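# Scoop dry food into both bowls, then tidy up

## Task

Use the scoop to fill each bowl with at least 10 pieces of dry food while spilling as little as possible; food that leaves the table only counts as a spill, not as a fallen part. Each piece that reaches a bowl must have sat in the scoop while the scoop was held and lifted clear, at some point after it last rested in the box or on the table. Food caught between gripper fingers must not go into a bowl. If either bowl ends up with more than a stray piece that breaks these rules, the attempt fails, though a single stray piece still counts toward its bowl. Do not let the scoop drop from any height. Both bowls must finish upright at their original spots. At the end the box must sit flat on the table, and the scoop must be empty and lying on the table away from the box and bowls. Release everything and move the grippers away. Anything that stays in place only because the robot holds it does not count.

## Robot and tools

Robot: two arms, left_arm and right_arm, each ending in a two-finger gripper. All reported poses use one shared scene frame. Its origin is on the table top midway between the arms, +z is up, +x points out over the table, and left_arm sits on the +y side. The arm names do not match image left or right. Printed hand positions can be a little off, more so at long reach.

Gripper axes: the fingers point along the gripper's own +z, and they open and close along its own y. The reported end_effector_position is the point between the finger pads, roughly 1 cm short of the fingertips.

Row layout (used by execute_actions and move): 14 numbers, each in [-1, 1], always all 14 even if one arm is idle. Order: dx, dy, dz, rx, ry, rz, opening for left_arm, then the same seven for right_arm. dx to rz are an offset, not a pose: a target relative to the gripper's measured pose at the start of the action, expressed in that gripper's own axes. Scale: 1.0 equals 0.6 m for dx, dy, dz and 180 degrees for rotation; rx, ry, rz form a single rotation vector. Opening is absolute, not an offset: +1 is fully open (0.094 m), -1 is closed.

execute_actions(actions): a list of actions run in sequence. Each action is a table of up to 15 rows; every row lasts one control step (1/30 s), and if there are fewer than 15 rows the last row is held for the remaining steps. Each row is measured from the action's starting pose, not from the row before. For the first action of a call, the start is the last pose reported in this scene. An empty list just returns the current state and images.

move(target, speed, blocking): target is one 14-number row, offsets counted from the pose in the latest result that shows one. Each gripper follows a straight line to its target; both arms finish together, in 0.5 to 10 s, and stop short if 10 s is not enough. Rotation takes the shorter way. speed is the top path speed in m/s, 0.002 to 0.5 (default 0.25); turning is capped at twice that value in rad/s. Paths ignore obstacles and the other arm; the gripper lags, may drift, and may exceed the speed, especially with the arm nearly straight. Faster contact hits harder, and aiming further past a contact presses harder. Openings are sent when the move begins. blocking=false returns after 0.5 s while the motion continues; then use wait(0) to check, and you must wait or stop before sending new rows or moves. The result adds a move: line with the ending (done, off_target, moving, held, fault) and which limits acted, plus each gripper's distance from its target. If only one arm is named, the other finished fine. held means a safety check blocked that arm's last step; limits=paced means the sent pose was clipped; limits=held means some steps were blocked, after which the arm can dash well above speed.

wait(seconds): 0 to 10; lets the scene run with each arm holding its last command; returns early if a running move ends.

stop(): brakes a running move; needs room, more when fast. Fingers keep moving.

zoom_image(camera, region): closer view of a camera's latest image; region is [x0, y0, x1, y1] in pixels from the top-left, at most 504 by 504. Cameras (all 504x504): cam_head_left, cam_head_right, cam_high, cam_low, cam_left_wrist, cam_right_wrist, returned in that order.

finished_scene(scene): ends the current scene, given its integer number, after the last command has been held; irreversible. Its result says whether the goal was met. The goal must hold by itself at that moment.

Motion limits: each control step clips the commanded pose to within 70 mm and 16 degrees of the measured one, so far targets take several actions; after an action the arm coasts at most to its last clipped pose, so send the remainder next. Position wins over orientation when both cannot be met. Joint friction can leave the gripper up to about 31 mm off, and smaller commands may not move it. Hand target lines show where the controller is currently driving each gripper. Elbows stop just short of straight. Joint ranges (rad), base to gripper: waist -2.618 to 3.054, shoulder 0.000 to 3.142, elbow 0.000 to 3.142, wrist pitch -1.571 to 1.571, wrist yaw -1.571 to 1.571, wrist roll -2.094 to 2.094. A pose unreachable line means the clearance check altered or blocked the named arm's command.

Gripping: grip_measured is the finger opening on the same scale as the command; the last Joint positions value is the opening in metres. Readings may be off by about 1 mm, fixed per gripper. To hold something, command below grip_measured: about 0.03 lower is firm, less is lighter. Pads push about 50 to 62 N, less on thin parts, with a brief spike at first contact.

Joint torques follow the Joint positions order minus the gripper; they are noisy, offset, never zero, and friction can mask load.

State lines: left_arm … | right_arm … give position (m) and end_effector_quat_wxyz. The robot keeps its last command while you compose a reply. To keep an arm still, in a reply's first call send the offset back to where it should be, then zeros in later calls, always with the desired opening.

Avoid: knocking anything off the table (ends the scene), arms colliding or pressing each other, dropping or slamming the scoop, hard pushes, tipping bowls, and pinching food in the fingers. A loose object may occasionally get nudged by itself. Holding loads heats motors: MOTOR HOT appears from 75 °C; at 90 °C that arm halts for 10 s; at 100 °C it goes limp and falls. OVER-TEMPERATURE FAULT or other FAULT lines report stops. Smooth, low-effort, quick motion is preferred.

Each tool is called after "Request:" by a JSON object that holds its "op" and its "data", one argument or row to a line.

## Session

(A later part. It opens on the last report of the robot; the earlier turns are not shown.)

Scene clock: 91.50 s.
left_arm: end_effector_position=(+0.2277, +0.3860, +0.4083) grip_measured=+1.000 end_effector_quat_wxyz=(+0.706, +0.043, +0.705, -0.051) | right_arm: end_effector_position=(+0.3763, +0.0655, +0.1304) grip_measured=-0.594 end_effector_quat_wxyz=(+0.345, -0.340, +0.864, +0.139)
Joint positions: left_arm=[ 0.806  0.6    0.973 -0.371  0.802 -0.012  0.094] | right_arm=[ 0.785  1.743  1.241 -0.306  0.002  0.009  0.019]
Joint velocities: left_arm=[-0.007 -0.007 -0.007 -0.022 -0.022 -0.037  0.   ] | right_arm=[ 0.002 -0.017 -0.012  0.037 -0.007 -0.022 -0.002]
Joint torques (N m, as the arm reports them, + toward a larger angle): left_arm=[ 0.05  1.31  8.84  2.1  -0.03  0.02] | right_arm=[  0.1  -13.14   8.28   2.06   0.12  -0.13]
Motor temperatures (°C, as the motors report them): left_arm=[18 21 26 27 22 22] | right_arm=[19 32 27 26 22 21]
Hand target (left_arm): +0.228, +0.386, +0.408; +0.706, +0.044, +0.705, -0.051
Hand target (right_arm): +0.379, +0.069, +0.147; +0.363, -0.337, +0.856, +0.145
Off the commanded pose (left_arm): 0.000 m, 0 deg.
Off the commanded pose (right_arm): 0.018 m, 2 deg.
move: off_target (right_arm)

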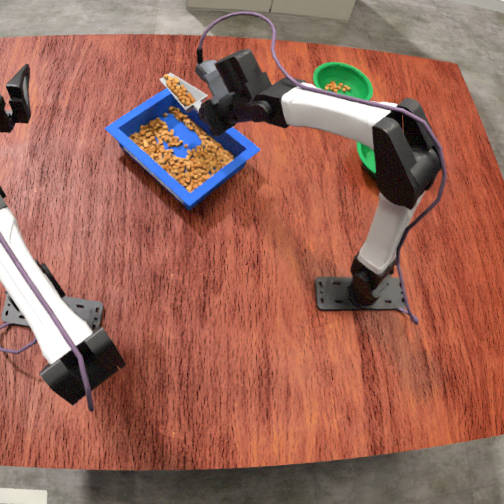

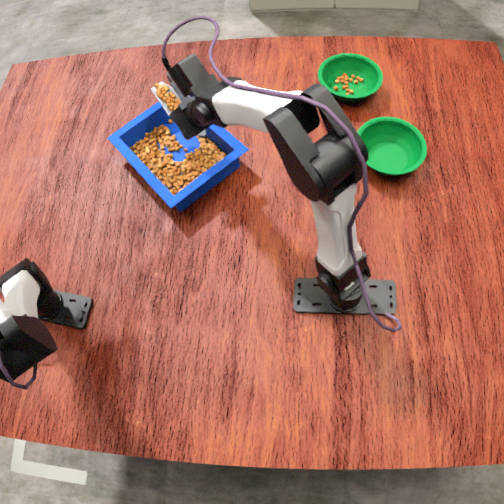

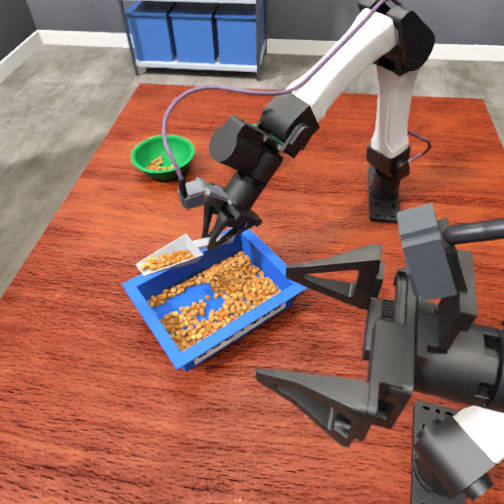

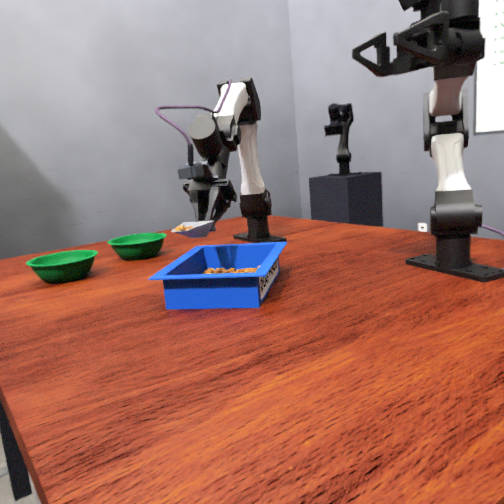

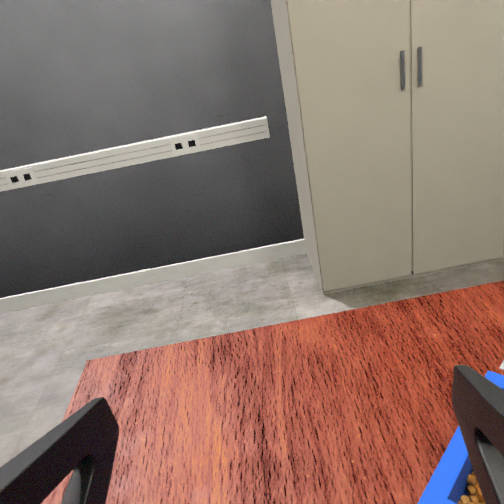

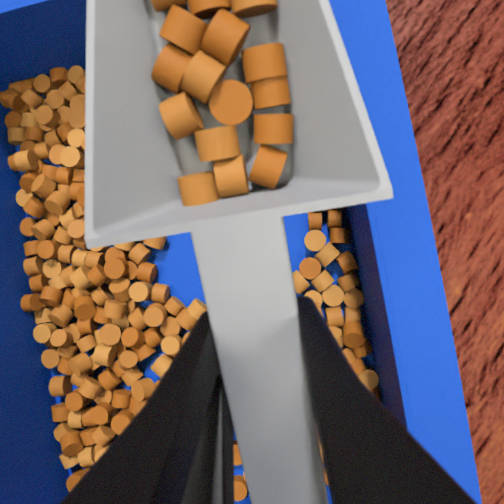

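Request:
{"op": "move", "data": {
  "target": [0,0,0,0,0,0,1,0.448,-0.34,-0.405,0.227,0,0.237,-0.66],
  "speed": 0.18
}}

Scene clock: 98.37 s.
left_arm: end_effector_position=(+0.2277, +0.3860, +0.4081) grip_measured=+1.000 end_effector_quat_wxyz=(+0.706, +0.043, +0.705, -0.051) | right_arm: end_effector_position=(+0.2524, -0.3289, +0.1203) grip_measured=-0.594 end_effector_quat_wxyz=(+0.364, +0.134, +0.920, -0.051)
Joint positions: left_arm=[ 0.806  0.6    0.973 -0.372  0.802 -0.012  0.094] | right_arm=[-0.257  0.673  0.519 -0.665  0.001  0.007  0.019]
Joint velocities: left_arm=[-0.002  0.012 -0.002 -0.037 -0.022 -0.066  0.   ] | right_arm=[ 0.022 -0.002 -0.012  0.051 -0.081 -0.022  0.   ]
Joint torques (N m, as the arm reports them, + toward a larger angle): left_arm=[ 0.19  1.29  8.99  2.09  0.01 -0.01] | right_arm=[-0.83 -2.03  6.5   2.05 -0.03 -0.25]
Motor temperatures (°C, as the motors report them): left_arm=[18 21 26 27 22 22] | right_arm=[19 31 27 27 22 21]
Hand target (left_arm): +0.228, +0.386, +0.408; +0.706, +0.043, +0.705, -0.051
Hand target (right_arm): +0.252, -0.329, +0.122; +0.372, +0.130, +0.918, -0.051
Off the commanded pose (left_arm): 0.000 m, 0 deg.
Off the commanded pose (right_arm): 0.003 m, 1 deg.
move: done

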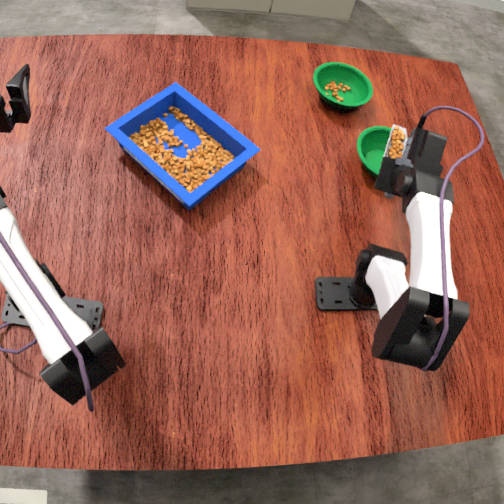

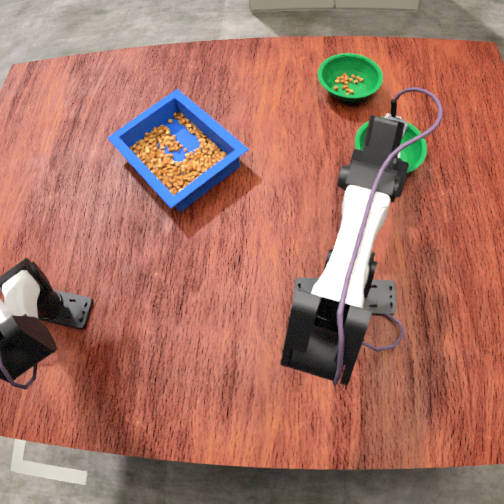

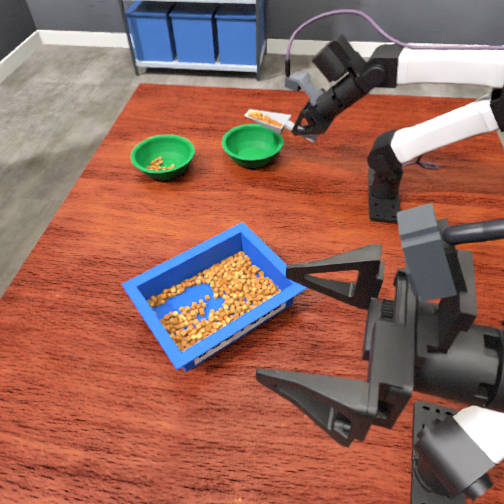

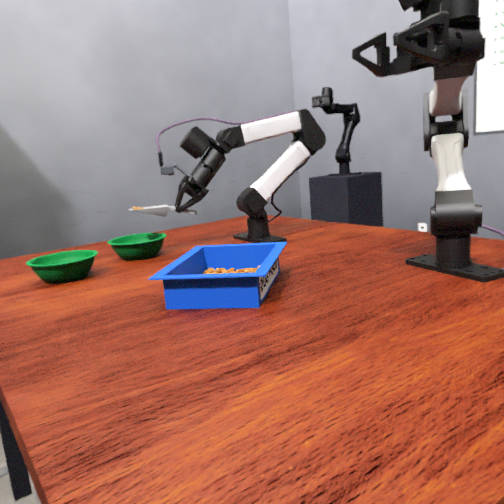

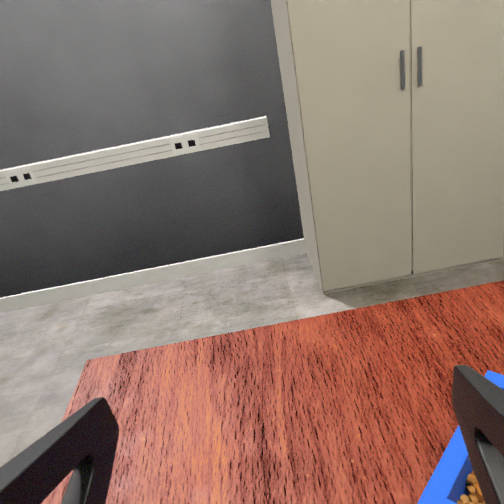

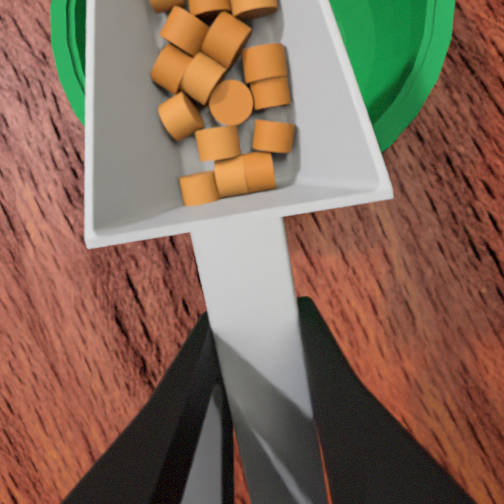

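Request:
{"op": "move", "data": {
  "target": [0,0,0,0,0,0,1,0.05,-0.015,-0.005,0,0.07,0,-0.66],
  "speed": 0.1
}}

Request:
{"op": "move", "data": {
  "target": [0,0,0,0,0,0,1,-0.045,0,-0.015,0,0.145,0,-0.66],
  "speed": 0.1
}}

Scene clock: 102.83 s.
left_arm: end_effector_position=(+0.2277, +0.3860, +0.4080) grip_measured=+1.000 end_effector_quat_wxyz=(+0.705, +0.043, +0.706, -0.051) | right_arm: end_effector_position=(+0.2224, -0.3291, +0.0967) grip_measured=-0.594 end_effector_quat_wxyz=(+0.256, +0.143, +0.955, -0.038)
Joint positions: left_arm=[ 0.806  0.6    0.973 -0.372  0.802 -0.012  0.094] | right_arm=[-0.321  0.764  0.577 -0.86  -0.026 -0.042  0.019]
Joint velocities: left_arm=[ 0.002 -0.007  0.012  0.007 -0.066  0.037  0.   ] | right_arm=[ 0.007 -0.002  0.012 -0.022  0.081 -0.037 -0.   ]
Joint torques (N m, as the arm reports them, + toward a larger angle): left_arm=[ 0.17  1.32  8.78  2.11 -0.01  0.04] | right_arm=[-0.84  1.29  8.45  1.64 -0.03 -0.25]
Motor temperatures (°C, as the motors report them): left_arm=[18 21 26 28 22 22] | right_arm=[19 31 27 27 22 21]
Hand target (left_arm): +0.228, +0.386, +0.408; +0.706, +0.043, +0.705, -0.051
Hand target (right_arm): +0.227, -0.331, +0.102; +0.261, +0.140, +0.954, -0.036
Off the commanded pose (left_arm): 0.000 m, 0 deg.
Off the commanded pose (right_arm): 0.007 m, 1 deg.
move: done

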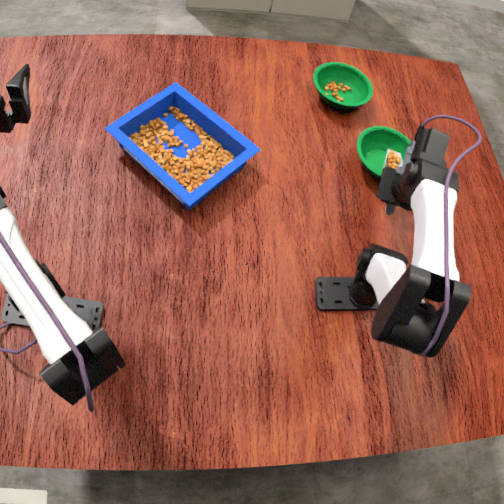

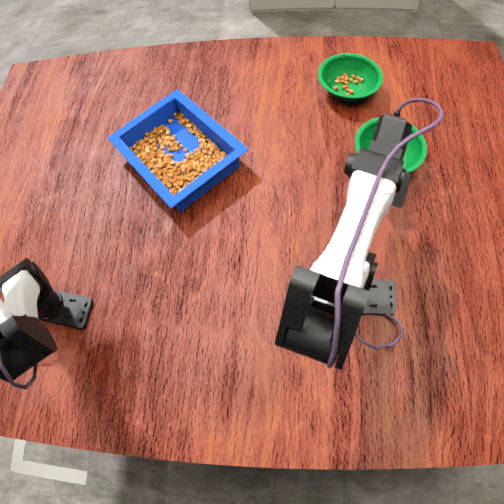

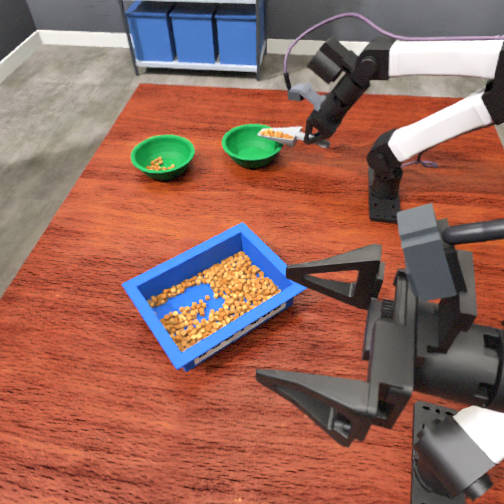

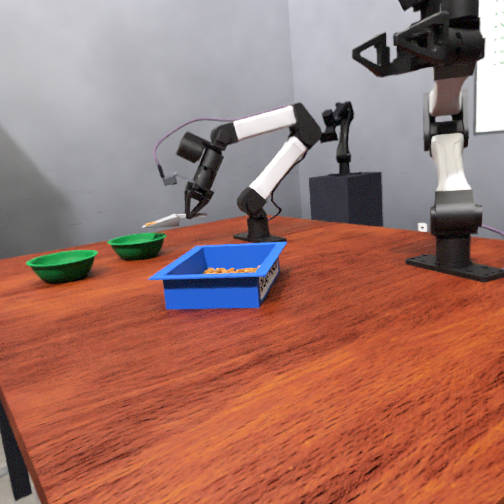

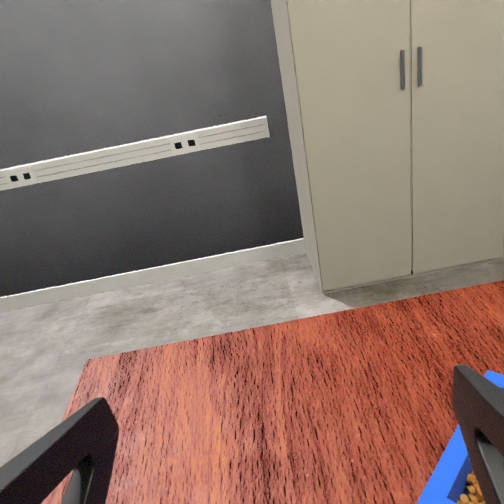

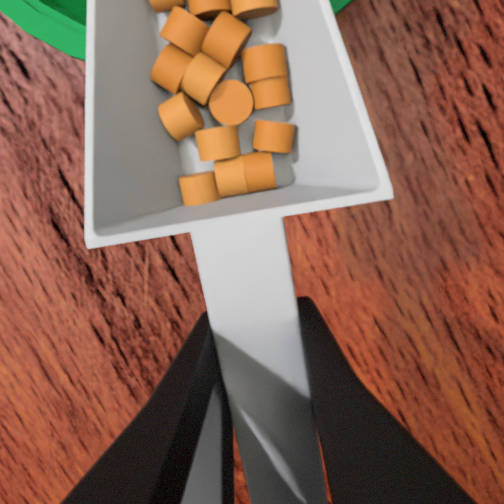

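Scene clock: 105.60 s.
left_arm: end_effector_position=(+0.2277, +0.3860, +0.4077) grip_measured=+1.000 end_effector_quat_wxyz=(+0.705, +0.043, +0.706, -0.051) | right_arm: end_effector_position=(+0.2371, -0.3336, +0.1161) grip_measured=-0.594 end_effector_quat_wxyz=(+0.037, +0.150, +0.988, -0.001)
Joint positions: left_arm=[ 0.806  0.6    0.973 -0.373  0.802 -0.012  0.094] | right_arm=[-0.307  1.301  1.034 -1.232 -0.012 -0.031  0.019]
Joint velocities: left_arm=[-0.002  0.002  0.002  0.007  0.007  0.007  0.   ] | right_arm=[-0.017 -0.012 -0.002 -0.051 -0.051  0.007 -0.   ]
Joint torques (N m, as the arm reports them, + toward a larger angle): left_arm=[ 0.27  1.33  8.86  2.11 -0.02 -0.02] | right_arm=[ 0.6  -3.32  7.67  0.56  0.2  -0.01]
Motor temperatures (°C, as the motors report them): left_arm=[18 21 26 28 22 22] | right_arm=[19 30 28 27 22 21]
Hand target (left_arm): +0.228, +0.386, +0.408; +0.705, +0.043, +0.706, -0.051
Hand target (right_arm): +0.240, -0.334, +0.118; +0.034, +0.151, +0.988, -0.005
Off the commanded pose (left_arm): 0.000 m, 0 deg.
Off the commanded pose (right_arm): 0.004 m, 1 deg.
move: done

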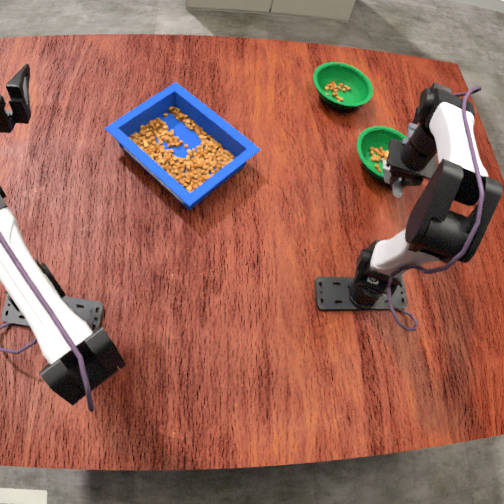

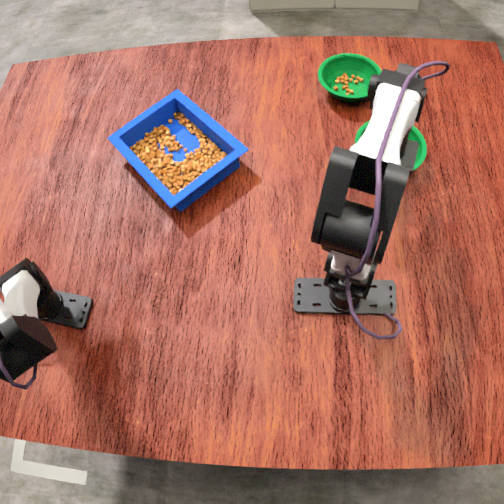

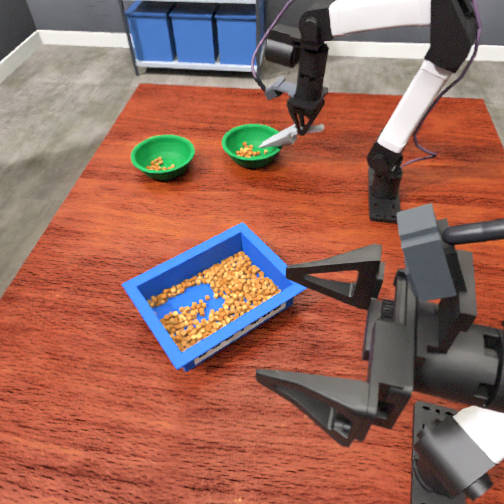

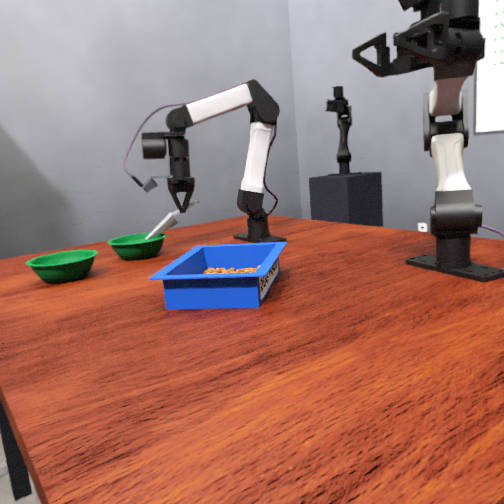

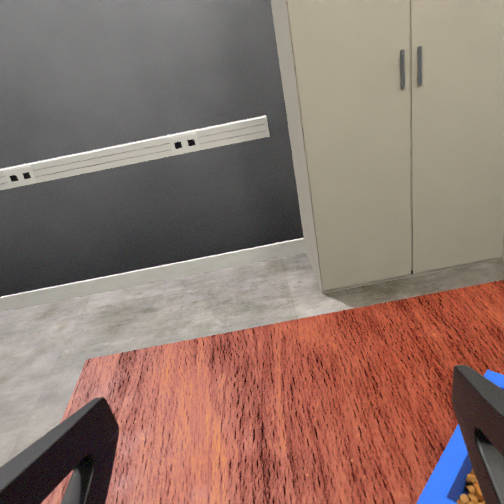

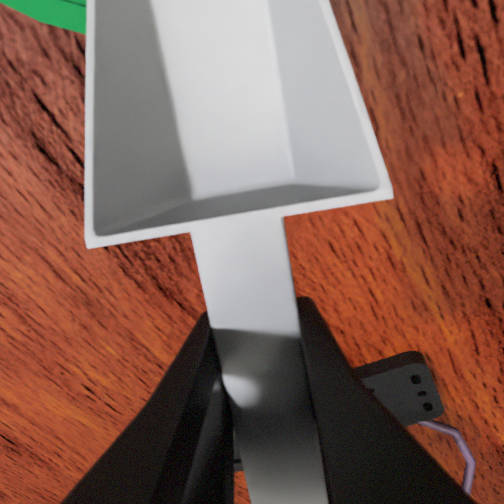

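Request:
{"op": "move", "data": {
  "target": [0,0,0,0,0,0,1,0,0,-0.015,0,-0.13,0,-0.66]
}}

Request:
{"op": "move", "data": {
  "target": [0,0,0,0,0,0,1,0.07,0.22,0,-0.08,0,-0.16,-0.66]
}}

Request:
{"op": "move", "data": {
  "target": [0,0,0,0,0,0,1,0.052,0,0.105,0,0,0,-0.66],
  "speed": 0.08
}}

Request:
{"op": "zoom_image", "data": {
  "camera": "cam_low",
  "region": [100,170,260,290]
}}

Scene clock: 111.17 s.
left_arm: end_effector_position=(+0.2277, +0.3860, +0.4076) grip_measured=+1.000 end_effector_quat_wxyz=(+0.705, +0.042, +0.706, -0.052) | right_arm: end_effector_position=(+0.2339, -0.3322, +0.1227) grip_measured=-0.594 end_effector_quat_wxyz=(+0.220, +0.147, +0.964, -0.030)
Joint positions: left_arm=[ 0.806  0.6    0.973 -0.374  0.802 -0.012  0.094] | right_arm=[-0.315  0.913  0.76  -0.971 -0.024 -0.032  0.019]
Joint velocities: left_arm=[-0.002 -0.007 -0.007 -0.007 -0.007  0.037  0.   ] | right_arm=[ 0.002 -0.002 -0.002  0.022 -0.037  0.037 -0.   ]
Joint torques (N m, as the arm reports them, + toward a larger angle): left_arm=[ 0.12  1.34  8.77  2.09 -0.04  0.02] | right_arm=[-0.84 -3.39  6.02  1.72 -0.04 -0.25]
Motor temperatures (°C, as the motors report them): left_arm=[18 21 26 28 22 22] | right_arm=[19 29 28 26 22 21]
Hand target (left_arm): +0.228, +0.386, +0.408; +0.705, +0.043, +0.706, -0.051
Hand target (right_arm): +0.237, -0.333, +0.125; +0.236, +0.144, +0.960, -0.030
Off the commanded pose (left_arm): 0.000 m, 0 deg.
Off the commanded pose (right_arm): 0.004 m, 2 deg.
move: done

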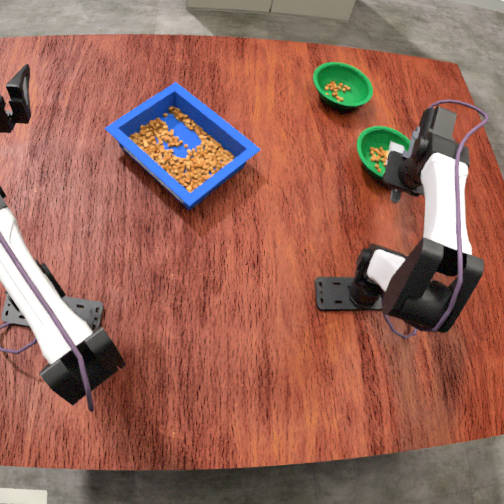

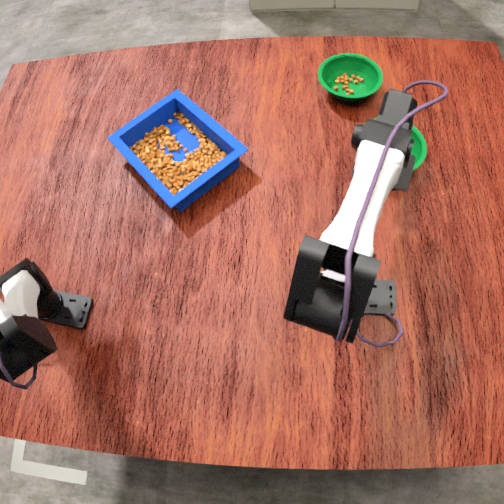

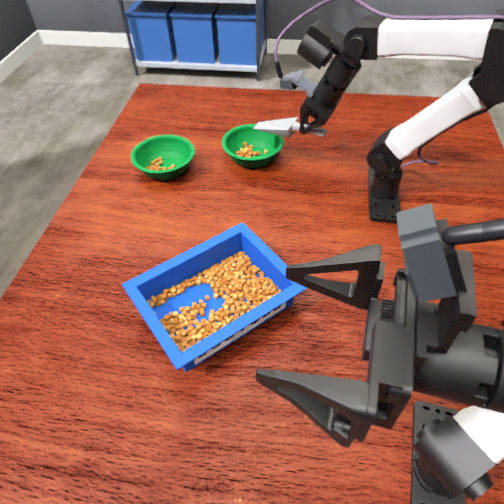

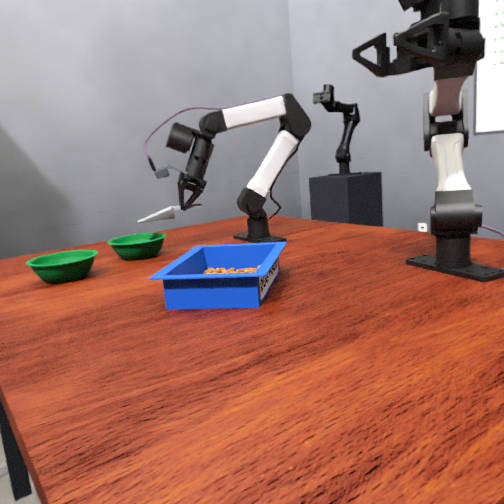

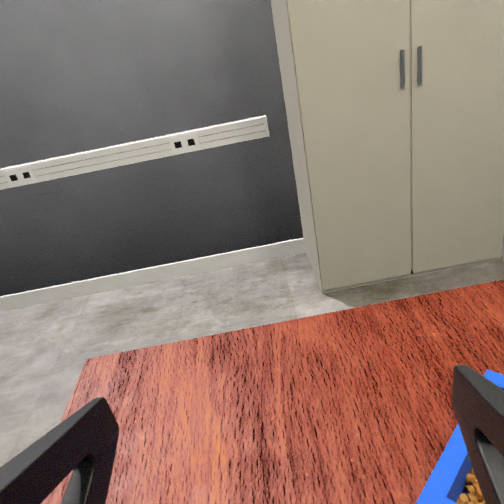

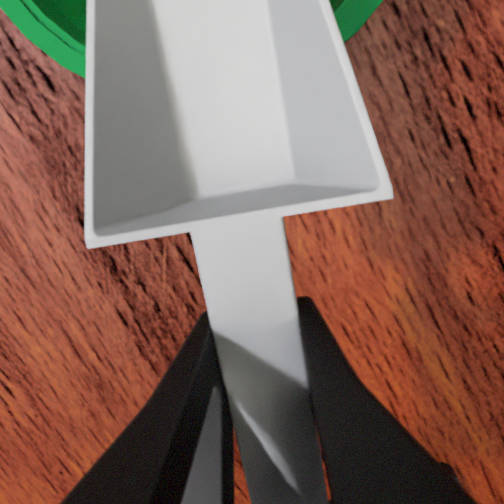

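Scene clock: 112.73 s.
left_arm: end_effector_position=(+0.2277, +0.3860, +0.4074) grip_measured=+1.000 end_effector_quat_wxyz=(+0.705, +0.042, +0.706, -0.052) | right_arm: end_effector_position=(+0.2321, -0.1960, +0.1086) grip_measured=-0.594 end_effector_quat_wxyz=(+0.218, -0.127, +0.967, +0.042)
Joint positions: left_arm=[ 0.806  0.6    0.973 -0.375  0.802 -0.012  0.094] | right_arm=[ 0.349  0.899  0.699 -0.923  0.002  0.061  0.019]
Joint velocities: left_arm=[ 0.002 -0.012 -0.002 -0.022  0.022  0.037  0.   ] | right_arm=[-0.022 -0.002 -0.002 -0.022 -0.081  0.037 -0.   ]
Joint torques (N m, as the arm reports them, + toward a larger angle): left_arm=[ 0.31  1.34  8.81  2.14  0.   -0.01] | right_arm=[ 0.57  0.26  6.02  1.71  0.21 -0.02]
Motor temperatures (°C, as the motors report them): left_arm=[18 21 26 28 22 22] | right_arm=[19 29 28 27 22 21]
Hand target (left_arm): +0.228, +0.386, +0.408; +0.705, +0.043, +0.706, -0.052
Hand target (right_arm): +0.235, -0.195, +0.104; +0.218, -0.125, +0.967, +0.038
Off the commanded pose (left_arm): 0.000 m, 0 deg.
Off the commanded pose (right_arm): 0.006 m, 1 deg.
move: done

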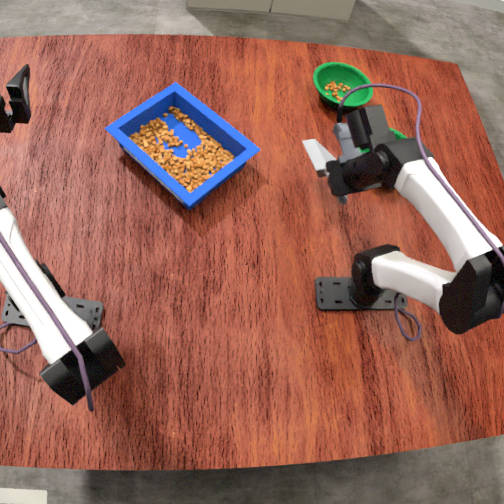

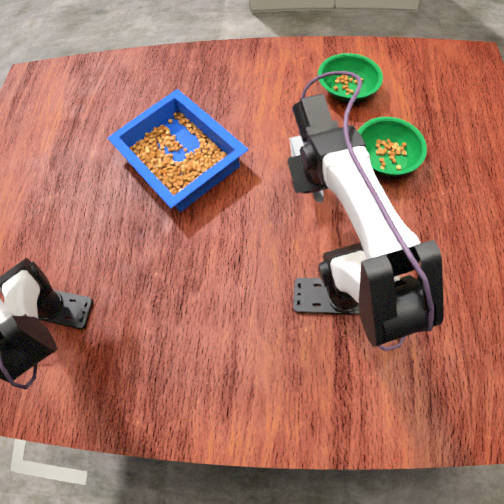

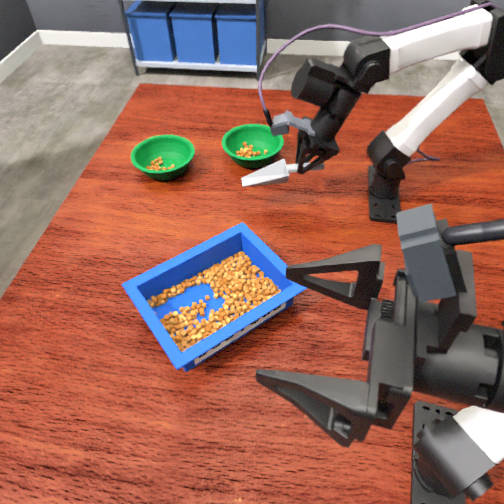

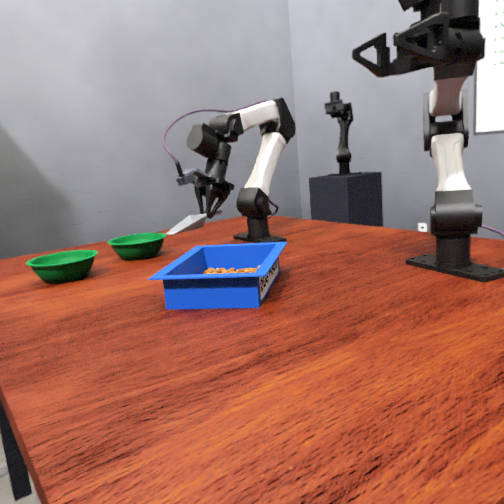

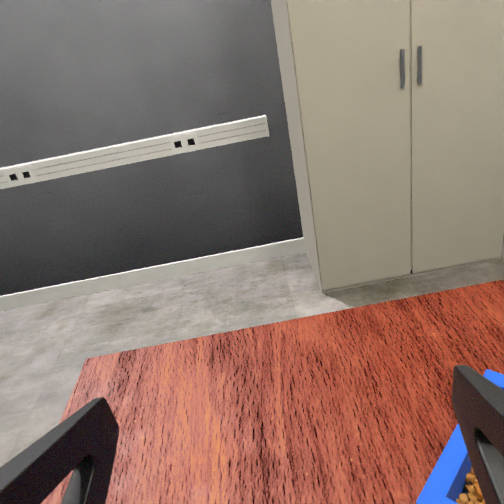

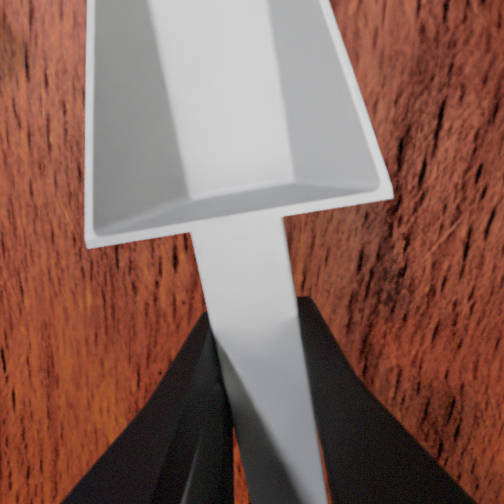

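Scene clock: 114.23 s.
left_arm: end_effector_position=(+0.2277, +0.3860, +0.4072) grip_measured=+1.000 end_effector_quat_wxyz=(+0.704, +0.042, +0.707, -0.052) | right_arm: end_effector_position=(+0.2283, -0.1973, +0.0425) grip_measured=-0.594 end_effector_quat_wxyz=(+0.218, -0.127, +0.967, +0.042)
Joint positions: left_arm=[ 0.806  0.6    0.973 -0.376  0.802 -0.012  0.094] | right_arm=[ 0.349  0.911  0.439 -0.65   0.002  0.061  0.019]
Joint velocities: left_arm=[-0.017 -0.002 -0.012  0.066 -0.022 -0.007  0.   ] | right_arm=[ 0.007  0.007  0.002  0.066  0.022 -0.022  0.   ]
Joint torques (N m, as the arm reports them, + toward a larger angle): left_arm=[0.26 1.36 8.9  2.08 0.04 0.  ] | right_arm=[ 0.38  0.29  6.09  1.72  0.13 -0.07]
Motor temperatures (°C, as the motors report them): left_arm=[18 21 26 28 22 22] | right_arm=[19 29 28 27 22 21]
Hand target (left_arm): +0.228, +0.386, +0.407; +0.705, +0.042, +0.706, -0.052
Hand target (right_arm): +0.230, -0.196, +0.039; +0.218, -0.127, +0.967, +0.042
Off the commanded pose (left_arm): 0.000 m, 0 deg.
Off the commanded pose (right_arm): 0.006 m, 0 deg.
move: done

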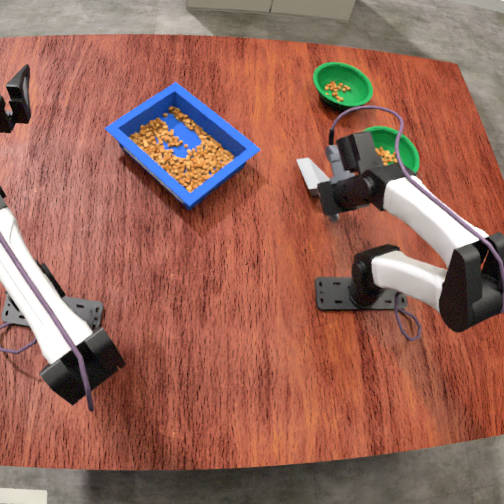

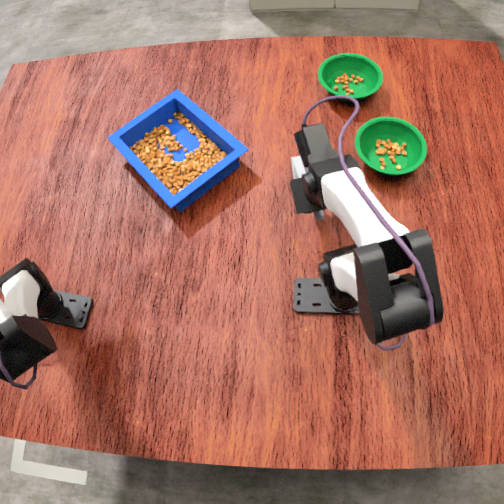

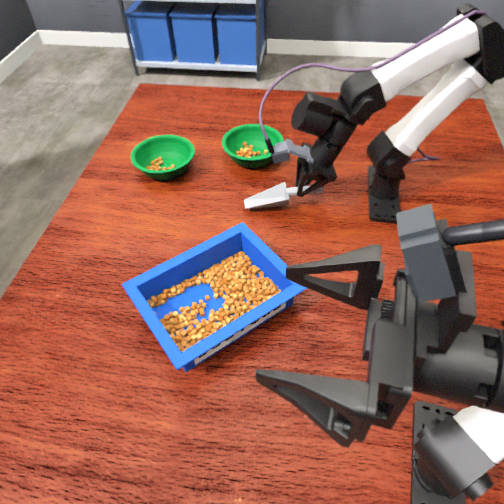

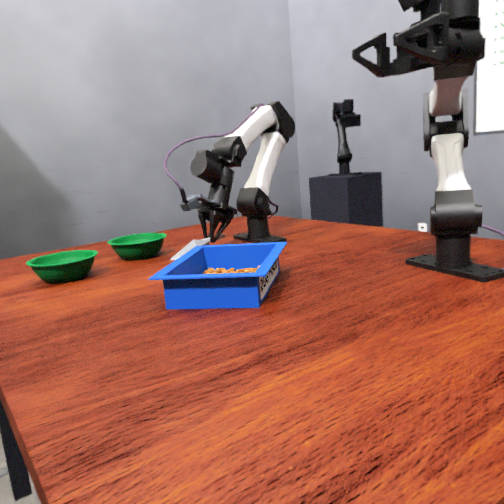

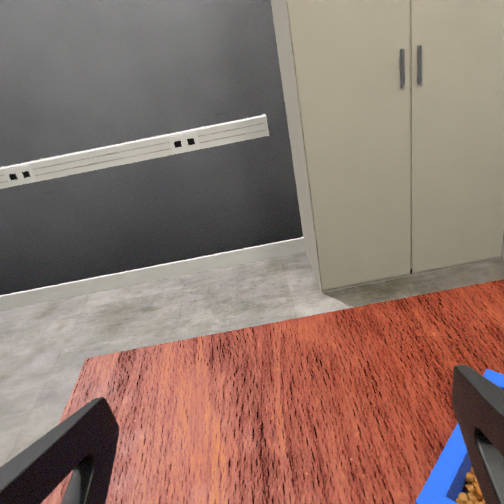

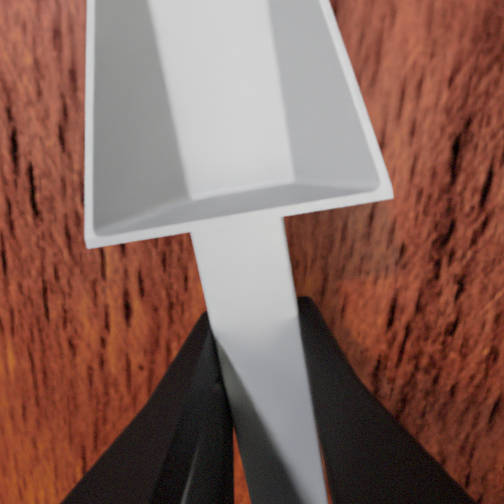

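Region (100, 170, 260, 290) of cam_low's 504x504 image, scaled by 3.150, with more detail than that image has; it fills the top 378 rows of this view, and the rest is white.

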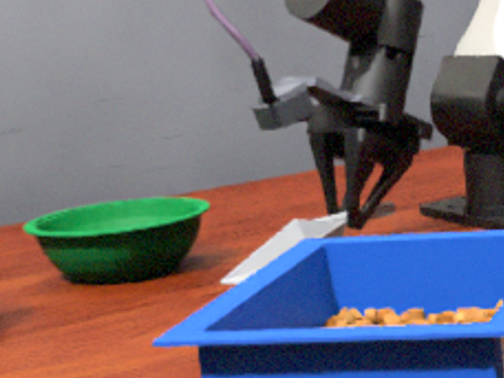

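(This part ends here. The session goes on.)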